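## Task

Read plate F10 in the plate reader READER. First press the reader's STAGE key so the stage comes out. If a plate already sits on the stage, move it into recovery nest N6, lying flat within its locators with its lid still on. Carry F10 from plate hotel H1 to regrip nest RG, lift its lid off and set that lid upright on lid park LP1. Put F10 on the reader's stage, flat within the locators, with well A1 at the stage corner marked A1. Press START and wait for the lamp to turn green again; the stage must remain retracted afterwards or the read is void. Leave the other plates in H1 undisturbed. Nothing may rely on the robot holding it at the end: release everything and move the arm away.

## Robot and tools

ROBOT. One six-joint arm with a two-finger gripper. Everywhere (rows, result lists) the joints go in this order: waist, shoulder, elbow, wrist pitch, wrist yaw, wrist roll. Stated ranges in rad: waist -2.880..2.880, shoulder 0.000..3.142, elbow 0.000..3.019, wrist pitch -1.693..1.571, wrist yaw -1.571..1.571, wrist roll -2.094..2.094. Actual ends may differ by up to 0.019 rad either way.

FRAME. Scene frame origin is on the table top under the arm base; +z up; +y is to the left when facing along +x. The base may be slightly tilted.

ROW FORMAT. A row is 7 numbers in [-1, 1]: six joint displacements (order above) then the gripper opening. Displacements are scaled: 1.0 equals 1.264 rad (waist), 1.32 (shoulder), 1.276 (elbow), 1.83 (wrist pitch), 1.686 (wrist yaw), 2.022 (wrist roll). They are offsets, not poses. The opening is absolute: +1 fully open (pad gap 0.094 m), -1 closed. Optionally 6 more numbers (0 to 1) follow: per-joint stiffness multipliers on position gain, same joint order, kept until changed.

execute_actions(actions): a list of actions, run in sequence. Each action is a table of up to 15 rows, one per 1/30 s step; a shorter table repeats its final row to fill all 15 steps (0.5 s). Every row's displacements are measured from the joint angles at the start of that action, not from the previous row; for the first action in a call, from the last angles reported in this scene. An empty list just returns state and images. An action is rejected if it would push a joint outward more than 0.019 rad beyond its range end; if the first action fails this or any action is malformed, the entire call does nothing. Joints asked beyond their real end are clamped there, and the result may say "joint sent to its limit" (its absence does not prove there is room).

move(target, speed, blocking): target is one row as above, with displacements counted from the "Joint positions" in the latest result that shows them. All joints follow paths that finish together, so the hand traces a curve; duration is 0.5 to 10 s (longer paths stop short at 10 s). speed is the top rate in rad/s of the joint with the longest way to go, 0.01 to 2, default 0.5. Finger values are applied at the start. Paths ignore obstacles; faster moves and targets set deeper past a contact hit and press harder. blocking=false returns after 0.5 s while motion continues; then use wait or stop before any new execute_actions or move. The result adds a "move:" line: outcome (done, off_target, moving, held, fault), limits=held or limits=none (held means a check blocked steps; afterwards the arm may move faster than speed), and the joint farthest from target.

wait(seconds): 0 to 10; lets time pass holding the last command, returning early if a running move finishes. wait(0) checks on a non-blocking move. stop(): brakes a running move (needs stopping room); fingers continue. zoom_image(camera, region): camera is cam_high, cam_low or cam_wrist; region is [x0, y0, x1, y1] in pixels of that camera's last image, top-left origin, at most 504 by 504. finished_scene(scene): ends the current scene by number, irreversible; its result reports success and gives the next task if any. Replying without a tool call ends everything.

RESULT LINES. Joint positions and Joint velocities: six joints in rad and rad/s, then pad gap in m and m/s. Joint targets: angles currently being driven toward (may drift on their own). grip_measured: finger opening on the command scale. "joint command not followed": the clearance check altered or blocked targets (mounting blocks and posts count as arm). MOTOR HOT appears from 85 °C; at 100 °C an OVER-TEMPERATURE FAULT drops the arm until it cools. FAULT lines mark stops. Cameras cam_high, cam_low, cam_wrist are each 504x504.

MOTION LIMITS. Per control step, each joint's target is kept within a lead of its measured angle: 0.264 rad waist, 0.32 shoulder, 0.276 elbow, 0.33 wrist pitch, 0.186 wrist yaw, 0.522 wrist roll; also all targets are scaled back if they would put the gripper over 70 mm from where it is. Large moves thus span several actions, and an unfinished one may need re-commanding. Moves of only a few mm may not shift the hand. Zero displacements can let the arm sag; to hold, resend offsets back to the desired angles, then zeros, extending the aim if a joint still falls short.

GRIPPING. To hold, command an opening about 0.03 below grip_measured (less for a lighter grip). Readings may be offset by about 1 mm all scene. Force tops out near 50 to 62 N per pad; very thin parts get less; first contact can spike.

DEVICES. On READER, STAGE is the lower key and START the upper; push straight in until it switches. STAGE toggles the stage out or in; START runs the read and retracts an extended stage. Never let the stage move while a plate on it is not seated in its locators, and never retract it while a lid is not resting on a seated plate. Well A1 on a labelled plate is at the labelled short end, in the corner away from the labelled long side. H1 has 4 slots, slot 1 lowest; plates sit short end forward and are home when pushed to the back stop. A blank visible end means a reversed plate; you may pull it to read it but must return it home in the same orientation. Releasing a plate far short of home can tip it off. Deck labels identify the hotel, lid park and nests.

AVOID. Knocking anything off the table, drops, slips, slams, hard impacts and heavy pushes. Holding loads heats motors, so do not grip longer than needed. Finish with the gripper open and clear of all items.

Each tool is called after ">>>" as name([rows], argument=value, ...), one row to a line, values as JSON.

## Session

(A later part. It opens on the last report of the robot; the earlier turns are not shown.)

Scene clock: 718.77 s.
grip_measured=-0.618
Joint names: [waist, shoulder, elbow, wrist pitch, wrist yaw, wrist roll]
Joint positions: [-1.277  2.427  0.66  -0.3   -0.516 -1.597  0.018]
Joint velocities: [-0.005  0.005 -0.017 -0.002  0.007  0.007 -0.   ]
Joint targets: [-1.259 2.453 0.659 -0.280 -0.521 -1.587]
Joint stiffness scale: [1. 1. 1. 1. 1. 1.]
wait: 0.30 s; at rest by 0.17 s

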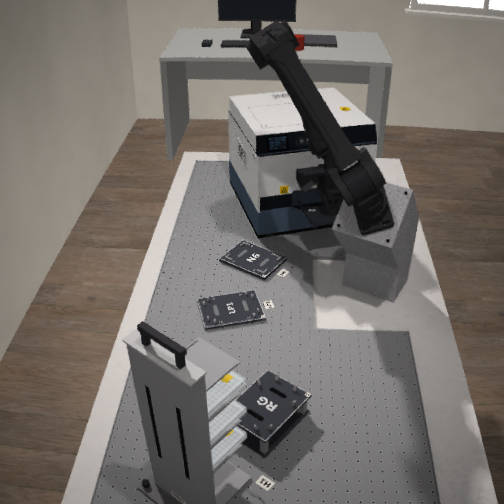

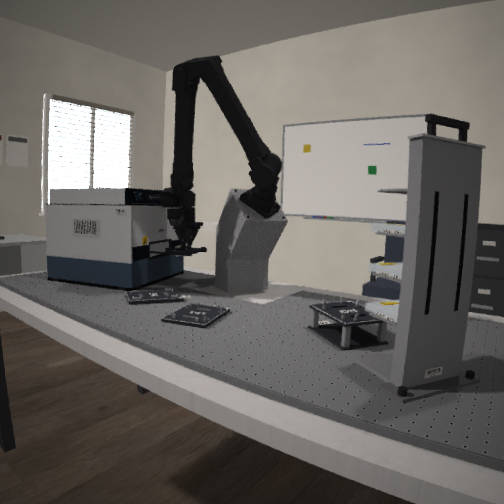

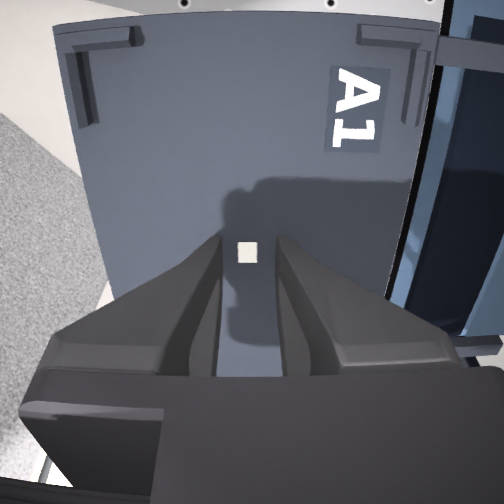

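>>> execute_actions([
  [[0.0142,0.0197,-0.0008,0.0109,-0.0030,0.0049,-0.65],[0.0142,0.0197,-0.0008,0.0109,-0.0030,0.0049,-0.68],[0.0142,0.0197,-0.0008,0.0109,-0.0030,0.0049,-0.71],[0.0142,0.0197,-0.0008,0.0109,-0.0030,0.0049,-0.74],[0.0142,0.0197,-0.0008,0.0109,-0.0030,0.0049,-0.77],[0.0142,0.0197,-0.0008,0.0109,-0.0030,0.0049,-0.79],[0.0142,0.0197,-0.0008,0.0109,-0.0030,0.0049,-0.81],[0.0142,0.0197,-0.0008,0.0109,-0.0030,0.0049,-0.83],[0.0142,0.0197,-0.0008,0.0109,-0.0030,0.0049,-0.845],[0.0142,0.0197,-0.0008,0.0109,-0.0030,0.0049,-0.86],[0.0142,0.0197,-0.0008,0.0109,-0.0030,0.0049,-0.87],[0.0142,0.0197,-0.0008,0.0109,-0.0030,0.0049,-0.878],[0.0142,0.0197,-0.0008,0.0109,-0.0030,0.0049,-0.885],[0.0142,0.0197,-0.0008,0.0109,-0.0030,0.0049,-0.89],[0.0142,0.0197,-0.0008,0.0109,-0.0030,0.0049,-0.895]],
])

>>> wait(seconds=0.3)

Scene clock: 729.27 s.
grip_measured=-0.887
Joint names: [waist, shoulder, elbow, wrist pitch, wrist yaw, wrist roll]
Joint positions: [-1.276  2.428  0.66  -0.3   -0.517 -1.597  0.005]
Joint velocities: [-0.024  0.005 -0.012 -0.002  0.007 -0.066 -0.003]
Joint targets: [-1.259 2.453 0.659 -0.280 -0.521 -1.587]
Joint stiffness scale: [1. 1. 1. 1. 1. 1.]

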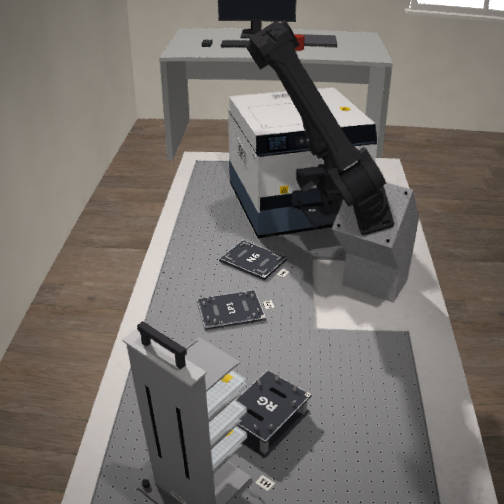

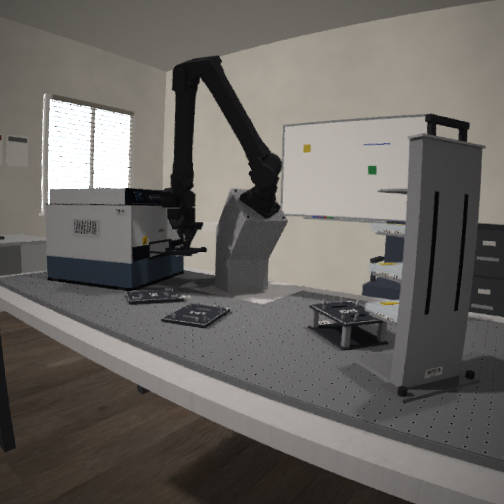

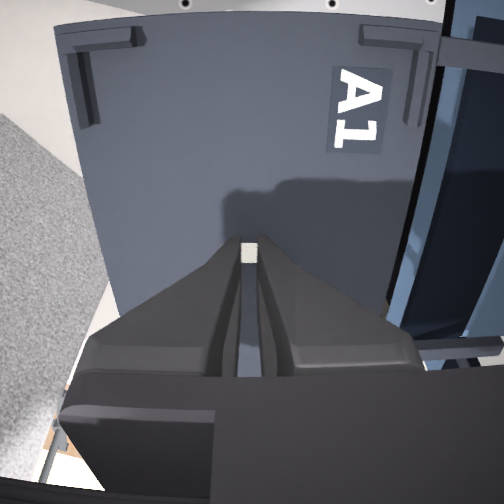

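Scene clock: 729.57 s.
grip_measured=-0.888
Joint names: [waist, shoulder, elbow, wrist pitch, wrist yaw, wrist roll]
Joint positions: [-1.276  2.428  0.66  -0.3   -0.517 -1.597  0.005]
Joint velocities: [-0.005 -0.015 -0.007 -0.012  0.051  0.007  0.   ]
Joint targets: [-1.259 2.453 0.659 -0.280 -0.521 -1.587]
Joint stiffness scale: [1. 1. 1. 1. 1. 1.]
wait: 0.30 s; at rest by 0.17 s

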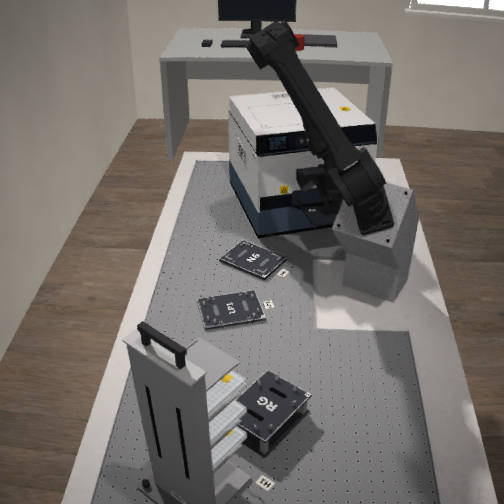

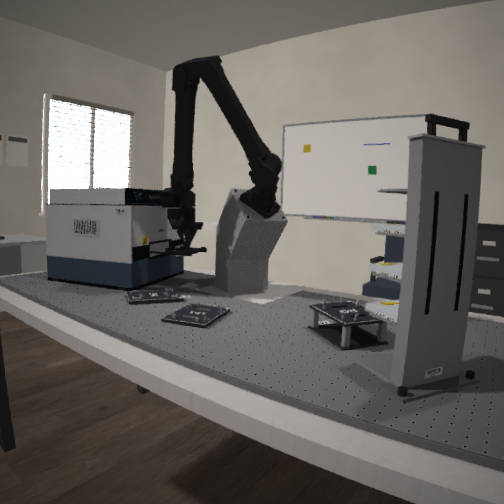

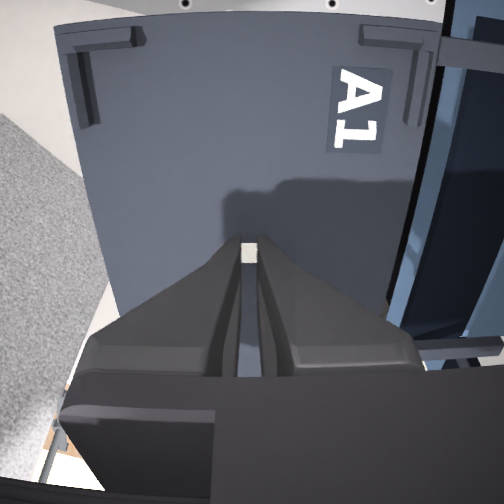

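>>> execute_actions([
  [[0.0134,0.0189,-0.0008,0.0109,-0.0024,0.0049,-0.90],[0.0134,0.0189,-0.0008,0.0109,-0.0024,0.0049,-0.905],[0.0134,0.0189,-0.0008,0.0109,-0.0024,0.0049,-0.91],[0.0134,0.0189,-0.0008,0.0109,-0.0024,0.0049,-0.915],[0.0134,0.0189,-0.0008,0.0109,-0.0024,0.0049,-0.918]],
])

>>> zoom_image(camera="cam_wrist", region=[200, 210, 300, 290])

Scene clock: 735.70 s.
grip_measured=-0.907
Joint names: [waist, shoulder, elbow, wrist pitch, wrist yaw, wrist roll]
Joint positions: [-1.276  2.428  0.66  -0.3   -0.518 -1.597  0.004]
Joint velocities: [ 0.005 -0.005  0.007  0.007 -0.022 -0.022 -0.001]
Joint targets: [-1.259 2.453 0.659 -0.280 -0.522 -1.587]
Joint stiffness scale: [1. 1. 1. 1. 1. 1.]

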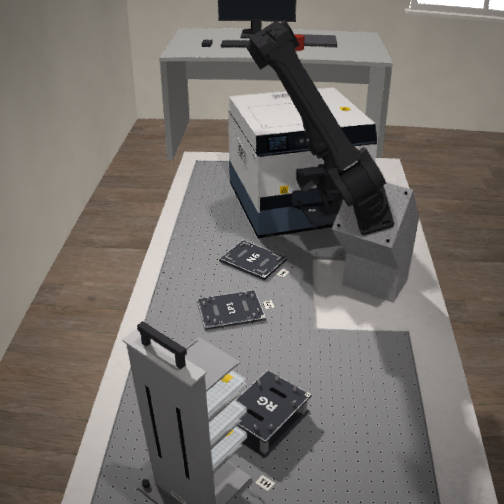

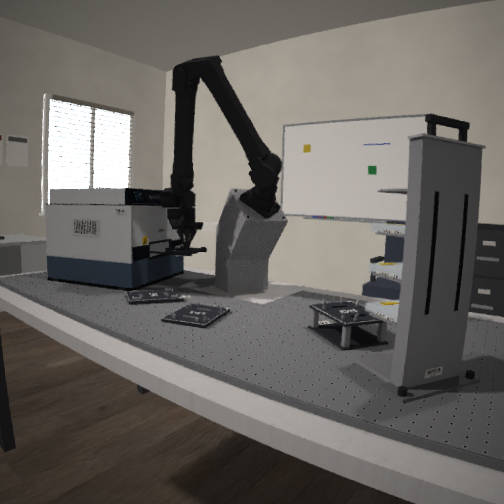

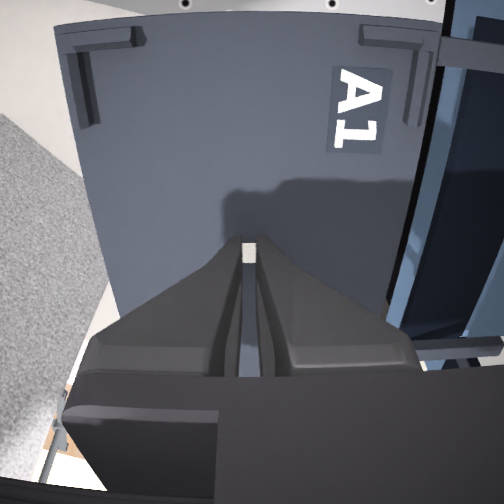

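Region (200, 210, 300, 290) of cam_wrist's 504x504 image, scaled by 5.040, with more detail than that image has; it fills the top 403 rows of this view, and the rest is white.

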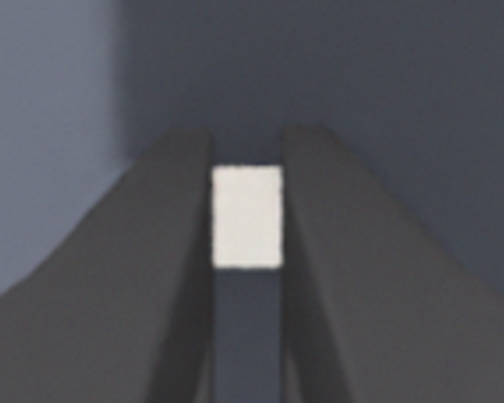

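>>> execute_actions(actions=[])

Scene clock: 739.23 s.
grip_measured=-0.907
Joint names: [waist, shoulder, elbow, wrist pitch, wrist yaw, wrist roll]
Joint positions: [-1.276  2.428  0.66  -0.3   -0.518 -1.597  0.004]
Joint velocities: [-0.015 -0.015 -0.012 -0.022  0.051 -0.007 -0.001]
Joint targets: [-1.259 2.453 0.659 -0.280 -0.522 -1.587]
Joint stiffness scale: [1. 1. 1. 1. 1. 1.]

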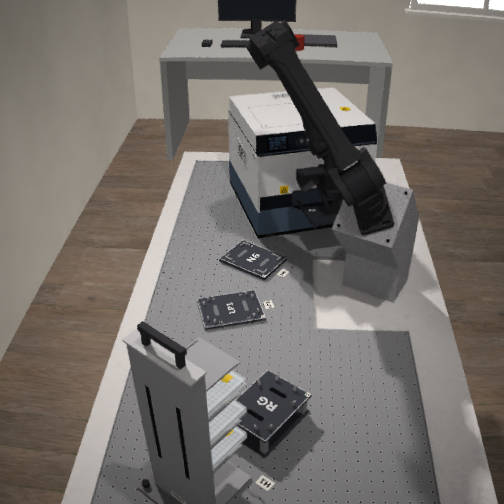

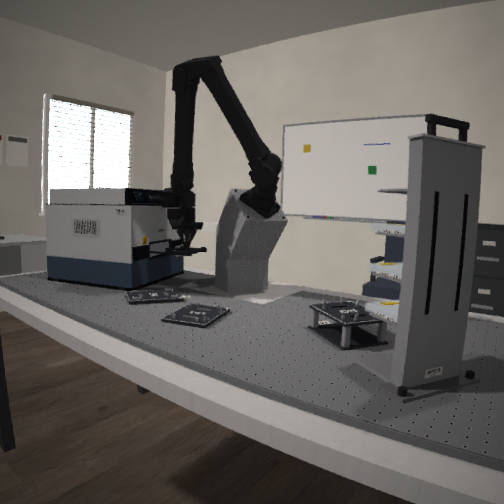

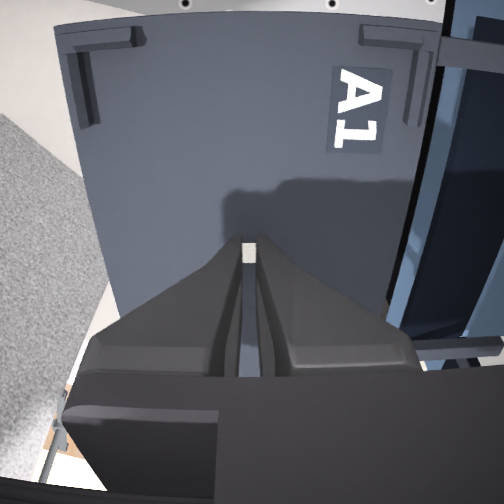

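>>> execute_actions([
  [[0.0075,0.0108,-0.0008,0.0057,-0.0013,0.0025,-0.918],[0.0016,0.0027,-0.0008,0.0006,-0.0003,0.0000,-0.918],[-0.0044,-0.0055,-0.0008,-0.0046,0.0008,-0.0024,-0.918],[-0.0103,-0.0136,-0.0008,-0.0098,0.0018,-0.0049,-0.918],[-0.0109,-0.0144,-0.0008,-0.0106,0.0020,-0.0053,-0.918],[-0.0119,-0.0158,-0.0008,-0.0119,0.0024,-0.0059,-0.918],[-0.0132,-0.0176,-0.0008,-0.0137,0.0029,-0.0067,-0.918],[-0.0148,-0.0198,-0.0008,-0.0158,0.0035,-0.0077,-0.918],[-0.0166,-0.0222,-0.0008,-0.0182,0.0042,-0.0088,-0.918],[-0.0184,-0.0247,-0.0008,-0.0206,0.0048,-0.0100,-0.918],[-0.0200,-0.0269,-0.0008,-0.0228,0.0054,-0.0110,-0.918],[-0.0214,-0.0288,-0.0008,-0.0246,0.0059,-0.0118,-0.918],[-0.0225,-0.0303,-0.0008,-0.0261,0.0064,-0.0125,-0.918],[-0.0231,-0.0312,-0.0008,-0.0269,0.0066,-0.0129,-0.918],[-0.0234,-0.0316,-0.0008,-0.0273,0.0067,-0.0131,-0.918]],
])

>>> wait(seconds=0.2)

Scene clock: 749.77 s.
grip_measured=-0.907
Joint names: [waist, shoulder, elbow, wrist pitch, wrist yaw, wrist roll]
Joint positions: [-1.278  2.426  0.66  -0.307 -0.516 -1.608  0.004]
Joint velocities: [-0.015 -0.015  0.002 -0.007 -0.007 -0.051 -0.   ]
Joint targets: [-1.306 2.387 0.659 -0.350 -0.506 -1.624]
Joint stiffness scale: [1. 1. 1. 1. 1. 1.]

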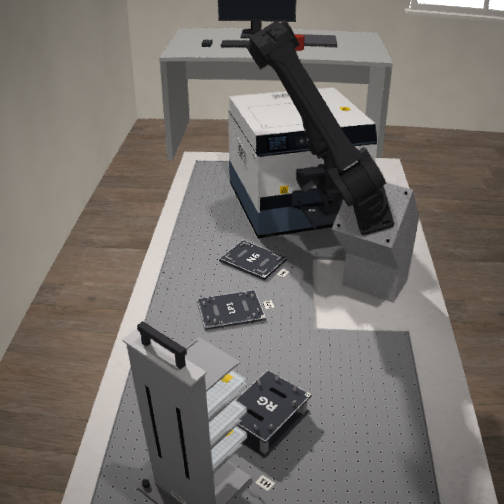

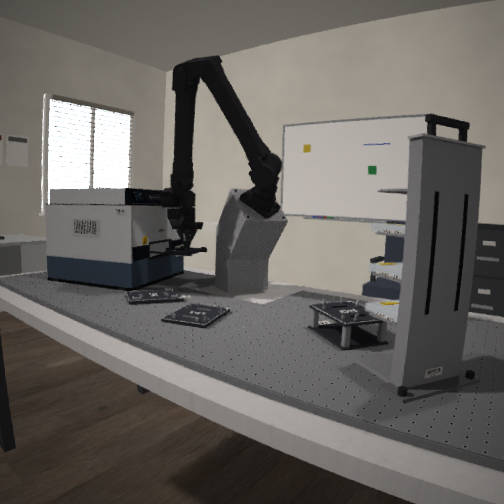

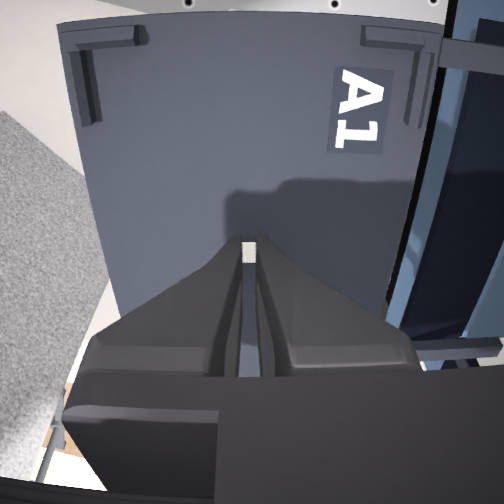

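Scene clock: 749.97 s.
grip_measured=-0.907
Joint names: [waist, shoulder, elbow, wrist pitch, wrist yaw, wrist roll]
Joint positions: [-1.278  2.426  0.66  -0.307 -0.516 -1.612  0.004]
Joint velocities: [-0.015 -0.005  0.007 -0.002 -0.007 -0.051 -0.   ]
Joint targets: [-1.306 2.387 0.659 -0.350 -0.506 -1.624]
Joint stiffness scale: [1. 1. 1. 1. 1. 1.]
wait: 0.20 s; no rest

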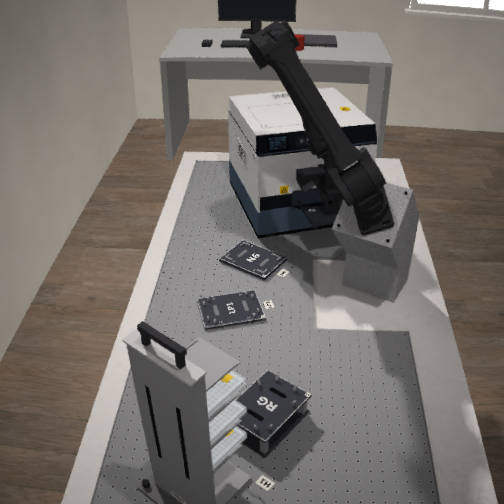

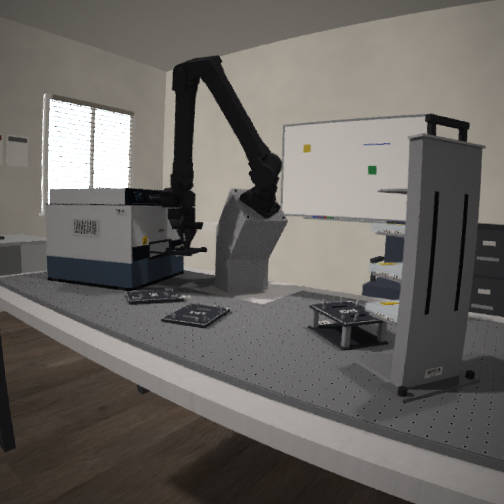

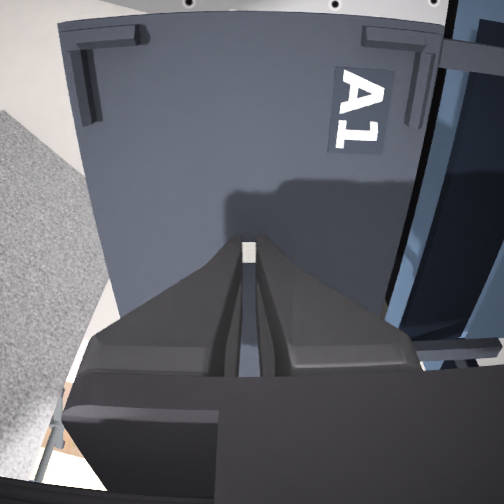

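>>> execute_actions([
  [[-0.017,-0.023,-0.0008,-0.018,0.004,-0.004,-0.918],[-0.012,-0.016,-0.0008,-0.012,0.003,-0.003,-0.918],[-0.007,-0.009,-0.0008,-0.007,0.001,-0.001,-0.915],[-0.003,-0.004,-0.0008,-0.003,0.000,0.000,-0.90],[-0.003,-0.004,-0.0008,-0.003,0.000,0.000,-0.88],[-0.003,-0.004,-0.0008,-0.003,0.000,0.000,-0.86],[-0.003,-0.004,-0.0008,-0.003,0.000,0.000,-0.83],[-0.003,-0.004,-0.0008,-0.003,0.000,0.000,-0.80],[-0.003,-0.004,-0.0008,-0.003,0.000,0.000,-0.76],[-0.006,-0.008,-0.0008,-0.006,0.001,0.000,-0.72],[-0.010,-0.014,-0.0008,-0.010,0.002,-0.001,-0.70],[-0.014,-0.020,-0.0008,-0.015,0.004,-0.003,-0.70],[-0.018,-0.026,-0.0008,-0.020,0.005,-0.005,-0.70],[-0.021,-0.030,-0.0008,-0.023,0.006,-0.006,-0.70],[-0.023,-0.032,-0.0008,-0.025,0.007,-0.007,-0.70]],
])

Scene clock: 757.00 s.
grip_measured=-0.702
Joint names: [waist, shoulder, elbow, wrist pitch, wrist yaw, wrist roll]
Joint positions: [-1.283  2.419  0.66  -0.326 -0.51  -1.614  0.014]
Joint velocities: [-0.103 -0.132 -0.007 -0.173  0.066  0.022 -0.   ]
Joint targets: [-1.307 2.384 0.659 -0.353 -0.504 -1.626]
Joint stiffness scale: [1. 1. 1. 1. 1. 1.]

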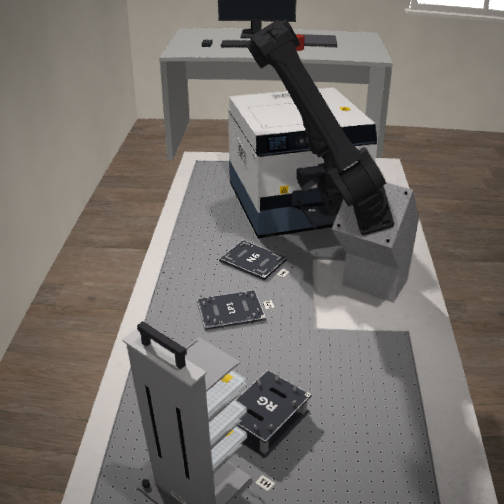

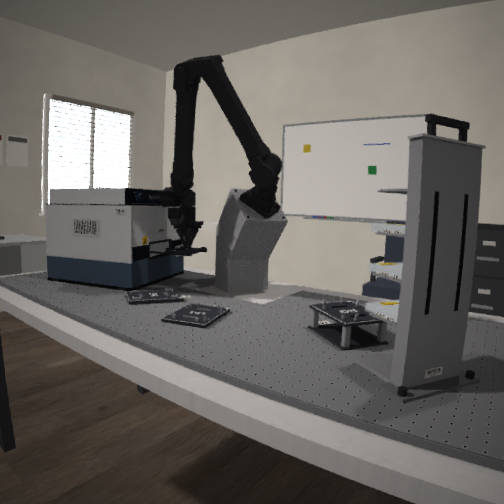

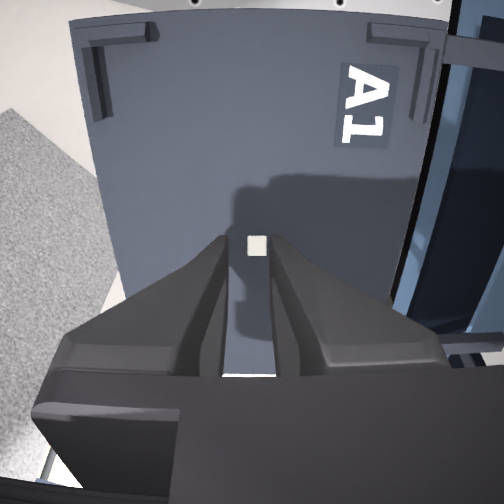

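>>> move(target=[0.548,-0.658,-0.102,-0.068,-0.065,0.032,-0.70], speed=1.2)

Scene clock: 850.60 s.
grip_measured=-0.702
Joint names: [waist, shoulder, elbow, wrist pitch, wrist yaw, wrist roll]
Joint positions: [-0.594  1.543  0.535 -0.43  -0.618 -1.56   0.014]
Joint velocities: [-0.005 -0.005 -0.002  0.012  0.007 -0.081 -0.   ]
Joint targets: [-0.590 1.550 0.530 -0.450 -0.619 -1.549]
Joint stiffness scale: [1. 1. 1. 1. 1. 1.]
move: off_target; limits=none; farthest joint: the wrist pitch, 0.021 radians from its target (0.116 radians at the start)

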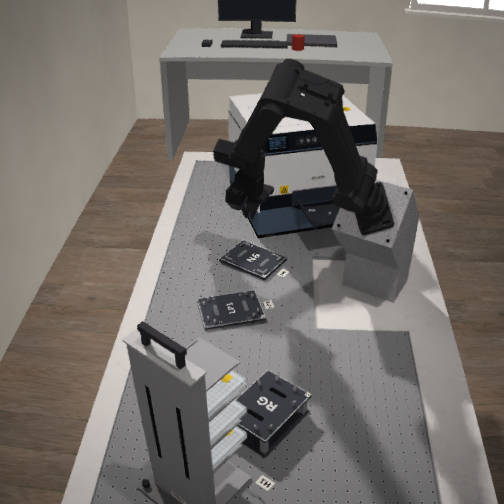

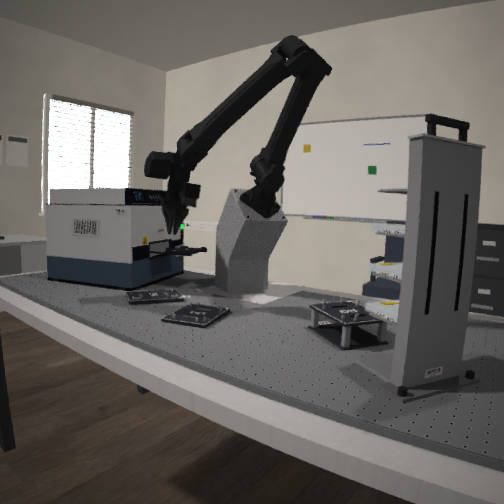

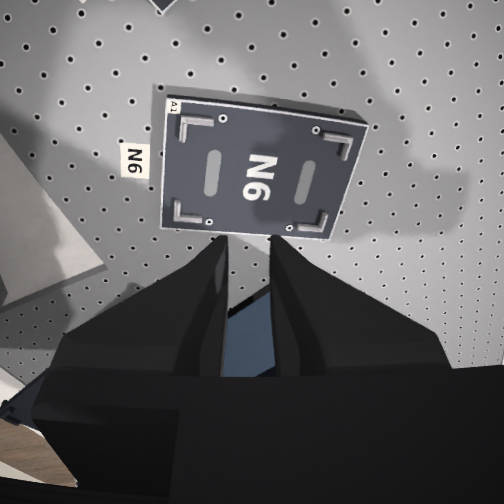

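>>> move(target=[0.99,-0.243,0.001,0.621,0.402,0.816,1.0], speed=1.4)

Scene clock: 865.43 s.
grip_measured=+1.000
Joint names: [waist, shoulder, elbow, wrist pitch, wrist yaw, wrist roll]
Joint positions: [0.659 1.233 0.535 0.679 0.056 0.079 0.094]
Joint velocities: [ 0.005  0.005 -0.007 -0.012 -0.066 -0.022  0.   ]
Joint targets: [0.658 1.222 0.536 0.707 0.060 0.090]
Joint stiffness scale: [1. 1. 1. 1. 1. 1.]
move: off_target; limits=none; farthest joint: the wrist pitch, 0.027 radians from its target (1.136 radians at the start)

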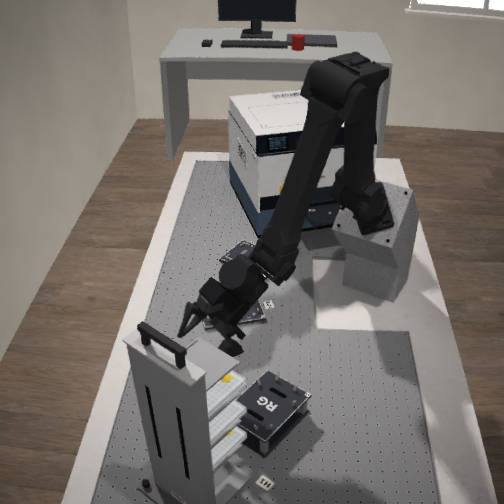

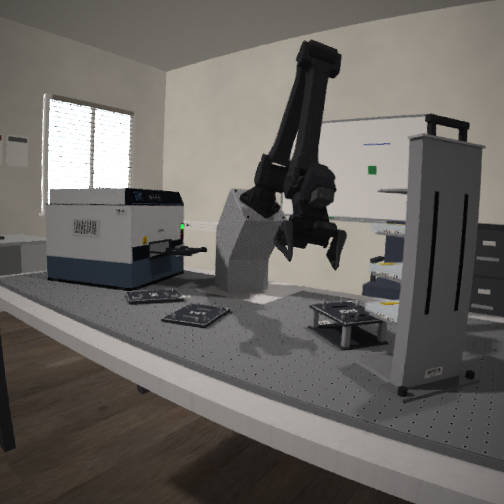

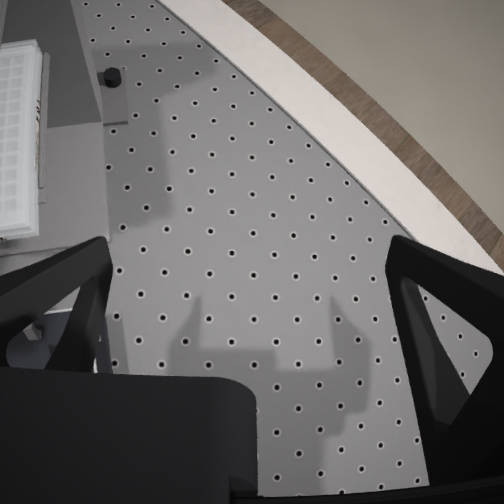

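>>> move(target=[0.224,-0.019,0.001,0.020,0.003,0.005,1.0], speed=0.7)

Scene clock: 870.07 s.
grip_measured=+1.000
Joint names: [waist, shoulder, elbow, wrist pitch, wrist yaw, wrist roll]
Joint positions: [0.945 1.23  0.535 0.686 0.057 0.08  0.094]
Joint velocities: [-0.005 -0.005 -0.002 -0.012 -0.037 -0.051  0.   ]
Joint targets: [0.942 1.208 0.536 0.716 0.061 0.089]
Joint stiffness scale: [1. 1. 1. 1. 1. 1.]
move: off_target; limits=none; farthest joint: the wrist pitch, 0.029 radians from its target (0.036 radians at the start)

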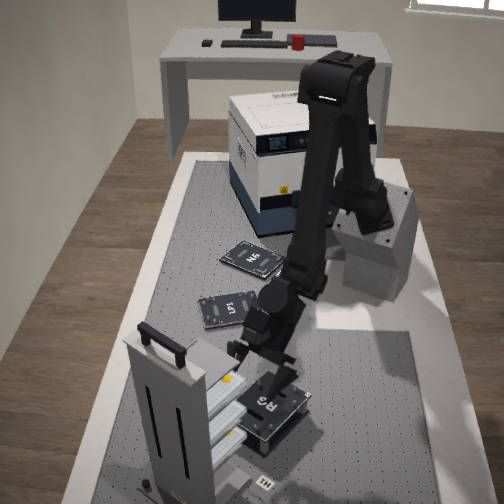

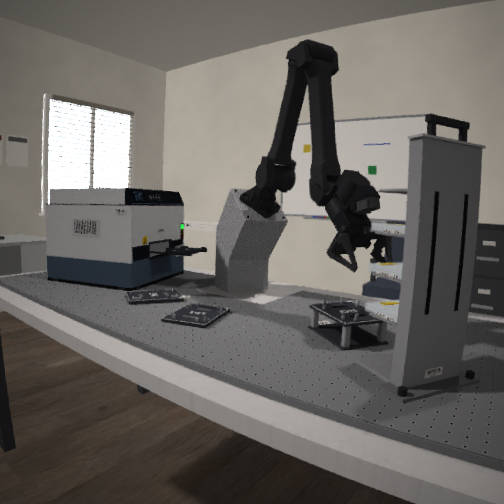

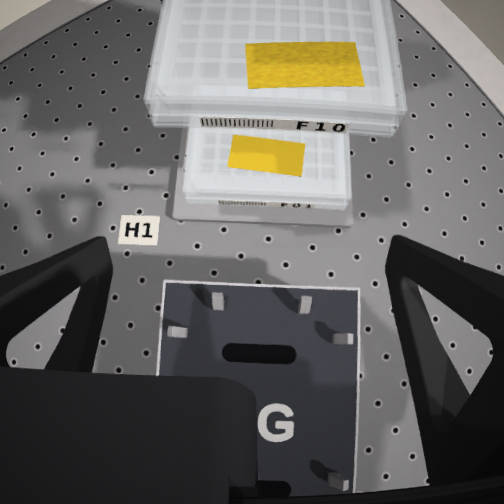

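>>> zoom_image(camera="cam_wrist", region=[130, 60, 290, 220])

>>> zoom_image(camera="cam_wrist", region=[270, 60, 430, 220])

Region (130, 60, 290, 220) of cam_wrist's 504x504 image, scaled by 3.150, with more detail than that image has.

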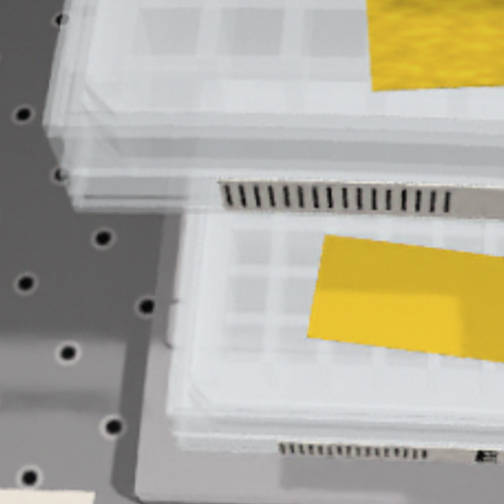

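Region (270, 60, 430, 220) of cam_wrist's 504x504 image, scaled by 3.150, with more detail than that image has.

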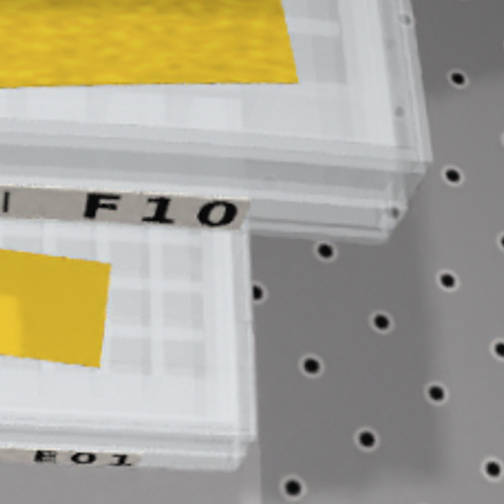

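>>> execute_actions([
  [[-0.0060,-0.0167,0.0030,0.0060,0.0024,0.0047,1],[-0.0092,-0.0168,0.0050,-0.0047,0.0025,0.0051,1],[-0.0098,-0.0169,0.0078,-0.0066,0.0029,0.0055,1],[-0.0106,-0.0171,0.0121,-0.0096,0.0035,0.0061,1],[-0.0117,-0.0174,0.0177,-0.0134,0.0042,0.0068,1],[-0.0130,-0.0178,0.0241,-0.0178,0.0051,0.0077,1],[-0.0143,-0.0182,0.0311,-0.0226,0.0061,0.0086,1],[-0.0158,-0.0186,0.0384,-0.0277,0.0070,0.0096,1],[-0.0172,-0.0190,0.0458,-0.0327,0.0080,0.0105,1],[-0.0186,-0.0194,0.0528,-0.0376,0.0090,0.0115,1],[-0.0199,-0.0197,0.0592,-0.0420,0.0098,0.0123,1],[-0.0210,-0.0200,0.0647,-0.0458,0.0106,0.0131,1],[-0.0218,-0.0202,0.0691,-0.0487,0.0112,0.0136,1],[-0.0224,-0.0204,0.0719,-0.0507,0.0115,0.0140,1],[-0.0226,-0.0205,0.0729,-0.0514,0.0117,0.0141,1]],
])

>>> wait(seconds=0.3)

Scene clock: 944.87 s.
grip_measured=+1.000
Joint names: [waist, shoulder, elbow, wrist pitch, wrist yaw, wrist roll]
Joint positions: [0.929 1.228 0.604 0.621 0.072 0.093 0.094]
Joint velocities: [-0.044 -0.054  0.168 -0.095  0.007  0.007  0.   ]
Joint targets: [0.917 1.203 0.628 0.592 0.077 0.108]
Joint stiffness scale: [1. 1. 1. 1. 1. 1.]

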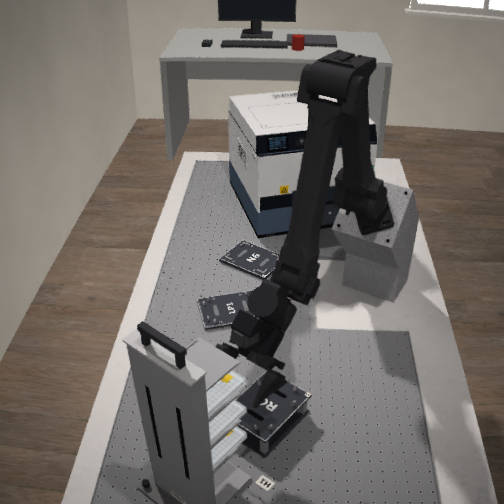

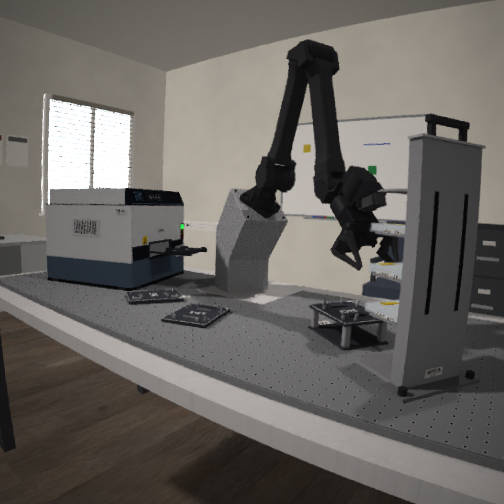

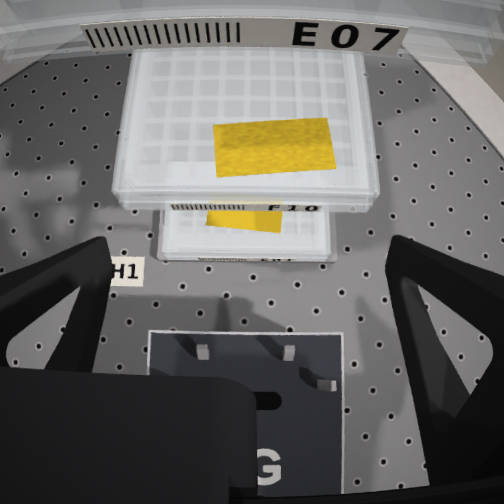

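Scene clock: 945.17 s.
grip_measured=+1.000
Joint names: [waist, shoulder, elbow, wrist pitch, wrist yaw, wrist roll]
Joint positions: [0.927 1.222 0.612 0.614 0.072 0.097 0.094]
Joint velocities: [-0.015 -0.015  0.012 -0.002  0.007  0.022  0.   ]
Joint targets: [0.917 1.203 0.628 0.592 0.077 0.108]
Joint stiffness scale: [1. 1. 1. 1. 1. 1.]
wait: 0.30 s; no rest

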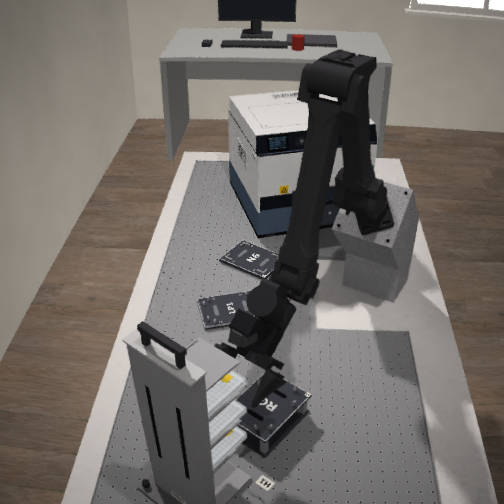

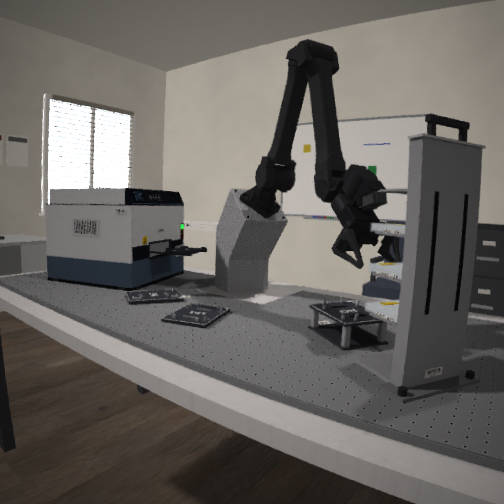

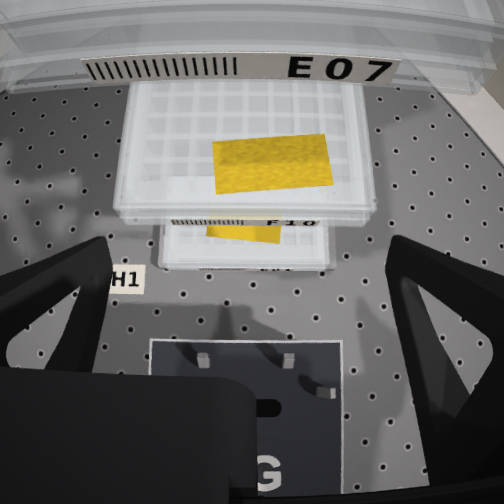

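>>> execute_actions(actions=[])

>>> zoom_image(camera="cam_wrist", region=[90, 170, 190, 270])

>>> zoom_image(camera="cam_wrist", region=[310, 170, 410, 270])

>>> zoom_image(camera="cam_low", region=[320, 160, 420, 290])

Scene clock: 948.63 s.
grip_measured=+1.000
Joint names: [waist, shoulder, elbow, wrist pitch, wrist yaw, wrist roll]
Joint positions: [0.927 1.222 0.612 0.614 0.072 0.098 0.094]
Joint velocities: [-0.005  0.005 -0.007  0.002  0.007  0.081  0.   ]
Joint targets: [0.917 1.203 0.628 0.592 0.077 0.108]
Joint stiffness scale: [1. 1. 1. 1. 1. 1.]

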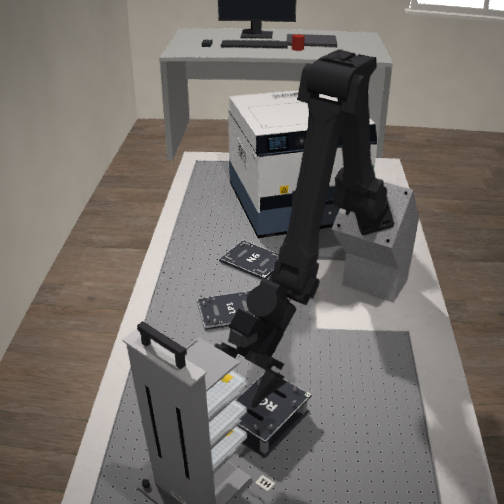

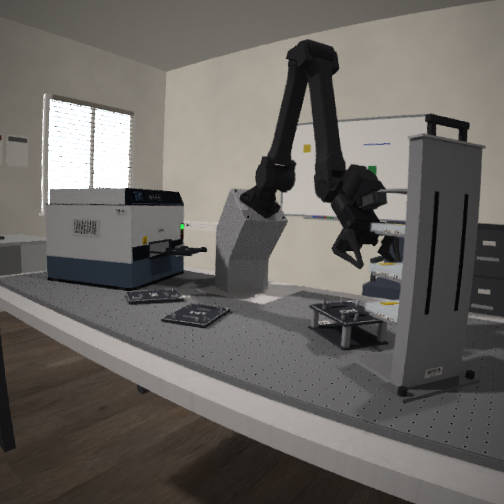

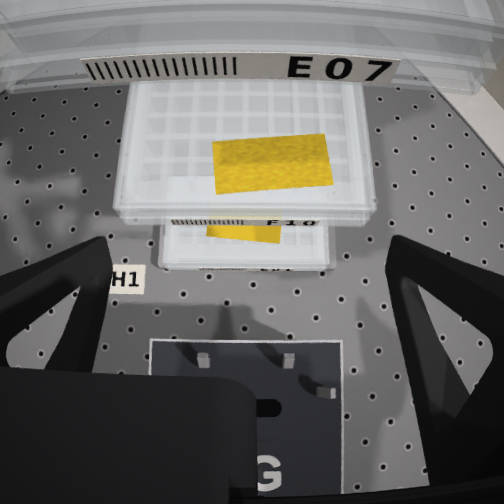

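Region (90, 170, 190, 270) of cam_wrist's 504x504 image, scaled by 5.040, with more detail than that image has.

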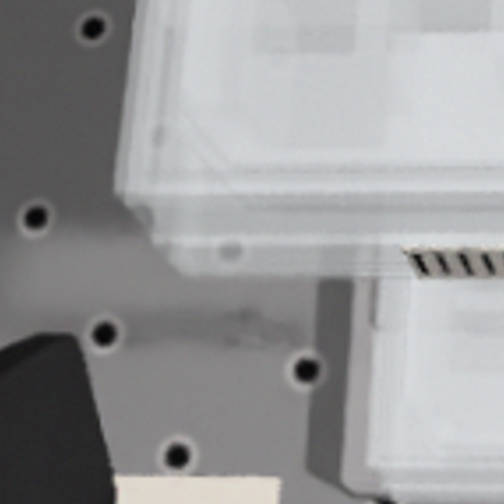

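Region (310, 170, 410, 270) of cam_wrist's 504x504 image, scaled by 5.040, with more detail than that image has.

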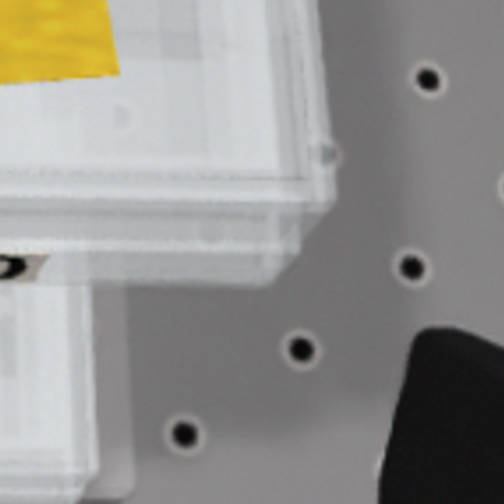

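Region (320, 160, 420, 290) of cam_low's 504x504 image, scaled by 3.877, with more detail than that image has; it fills the left 388 columns of this view, and the rest is white.

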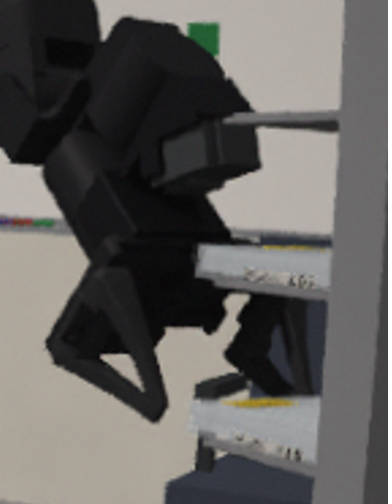

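>>> execute_actions([
  [[-0.006,-0.0040,0.0125,-0.0120,0.0030,0.0049,1],[-0.004,0.0070,0.0136,-0.0126,0.0031,0.0050,1],[-0.003,0.0135,0.0165,-0.0141,0.0033,0.0052,1],[-0.003,0.0152,0.0210,-0.0166,0.0037,0.0055,1],[-0.003,0.0173,0.0268,-0.0197,0.0042,0.0058,1],[-0.003,0.0197,0.0336,-0.0233,0.0047,0.0063,1],[-0.003,0.0223,0.0409,-0.0272,0.0053,0.0067,1],[-0.003,0.0251,0.0486,-0.0314,0.0060,0.0073,1],[-0.003,0.0279,0.0563,-0.0355,0.0066,0.0078,1],[-0.003,0.0305,0.0636,-0.0394,0.0072,0.0082,1],[-0.003,0.0329,0.0704,-0.0430,0.0077,0.0087,1],[-0.003,0.0350,0.0762,-0.0461,0.0082,0.0090,1],[-0.003,0.0367,0.0807,-0.0486,0.0086,0.0093,1],[-0.003,0.0377,0.0836,-0.0501,0.0088,0.0095,1],[-0.003,0.0381,0.0847,-0.0507,0.0089,0.0096,1]],
])

>>> wait(seconds=0.4)

Scene clock: 1010.83 s.
grip_measured=+1.000
Joint names: [waist, shoulder, elbow, wrist pitch, wrist yaw, wrist roll]
Joint positions: [0.927 1.239 0.694 0.55  0.083 0.104 0.094]
Joint velocities: [-0.015  0.034  0.159 -0.09  -0.081 -0.007  0.   ]
Joint targets: [0.924 1.272 0.720 0.521 0.088 0.117]
Joint stiffness scale: [1. 1. 1. 1. 1. 1.]

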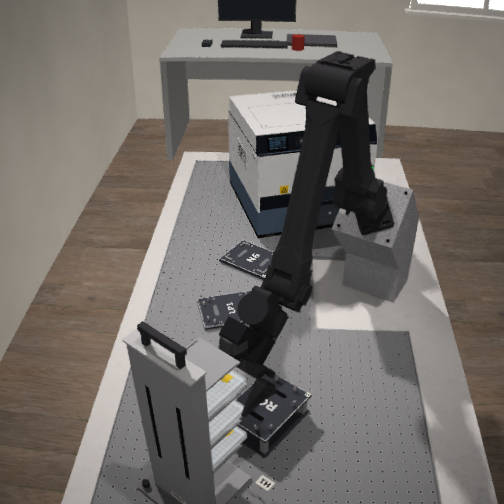

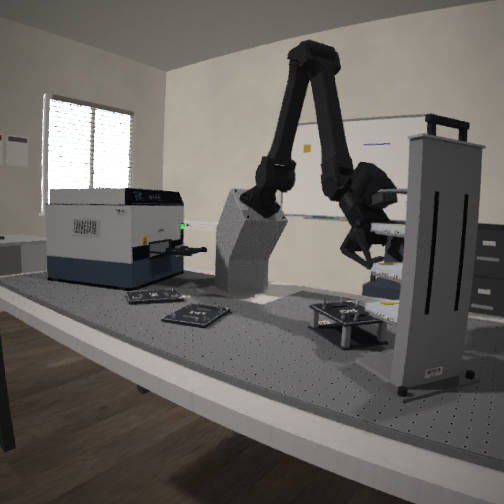

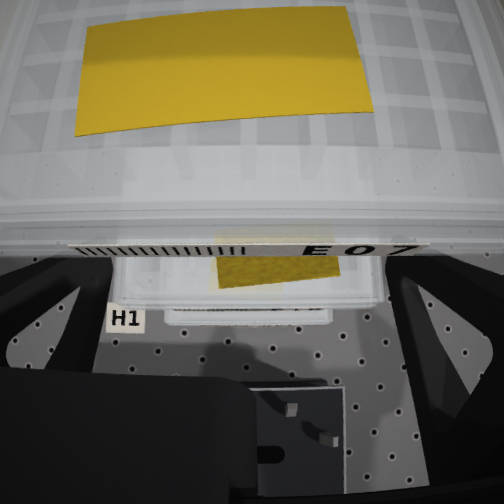

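Scene clock: 1011.23 s.
grip_measured=+1.000
Joint names: [waist, shoulder, elbow, wrist pitch, wrist yaw, wrist roll]
Joint positions: [0.927 1.242 0.701 0.543 0.083 0.106 0.094]
Joint velocities: [-0.005 -0.015 -0.007 -0.012 -0.022 -0.037  0.   ]
Joint targets: [0.924 1.272 0.720 0.521 0.088 0.117]
Joint stiffness scale: [1. 1. 1. 1. 1. 1.]
wait: 0.40 s; at rest by 0.33 s

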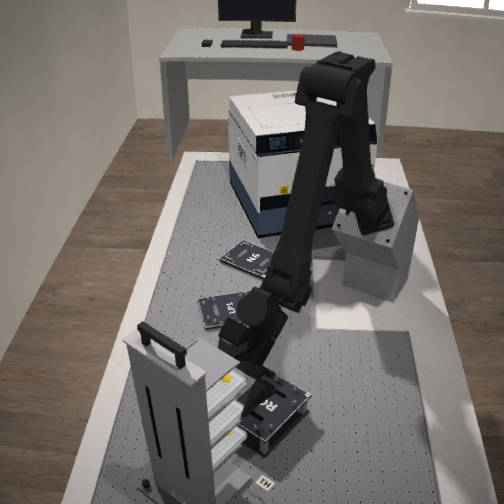

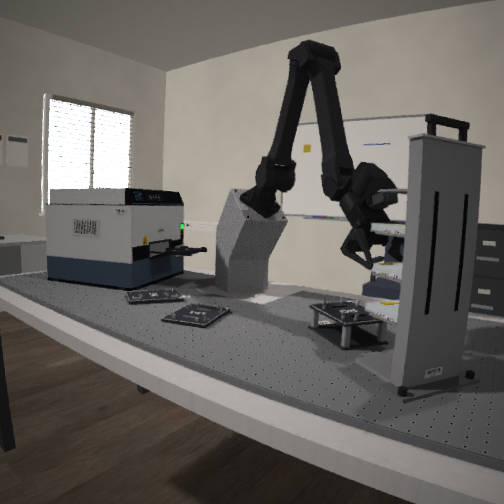

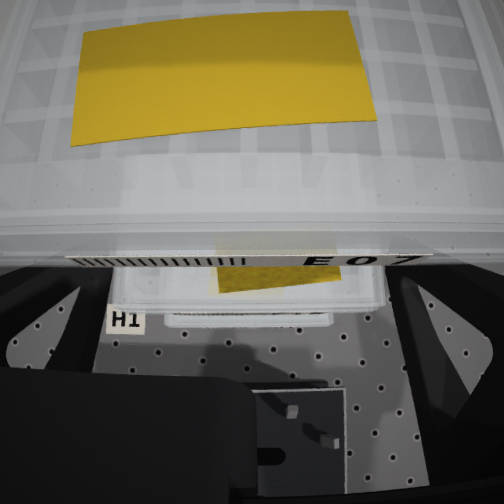

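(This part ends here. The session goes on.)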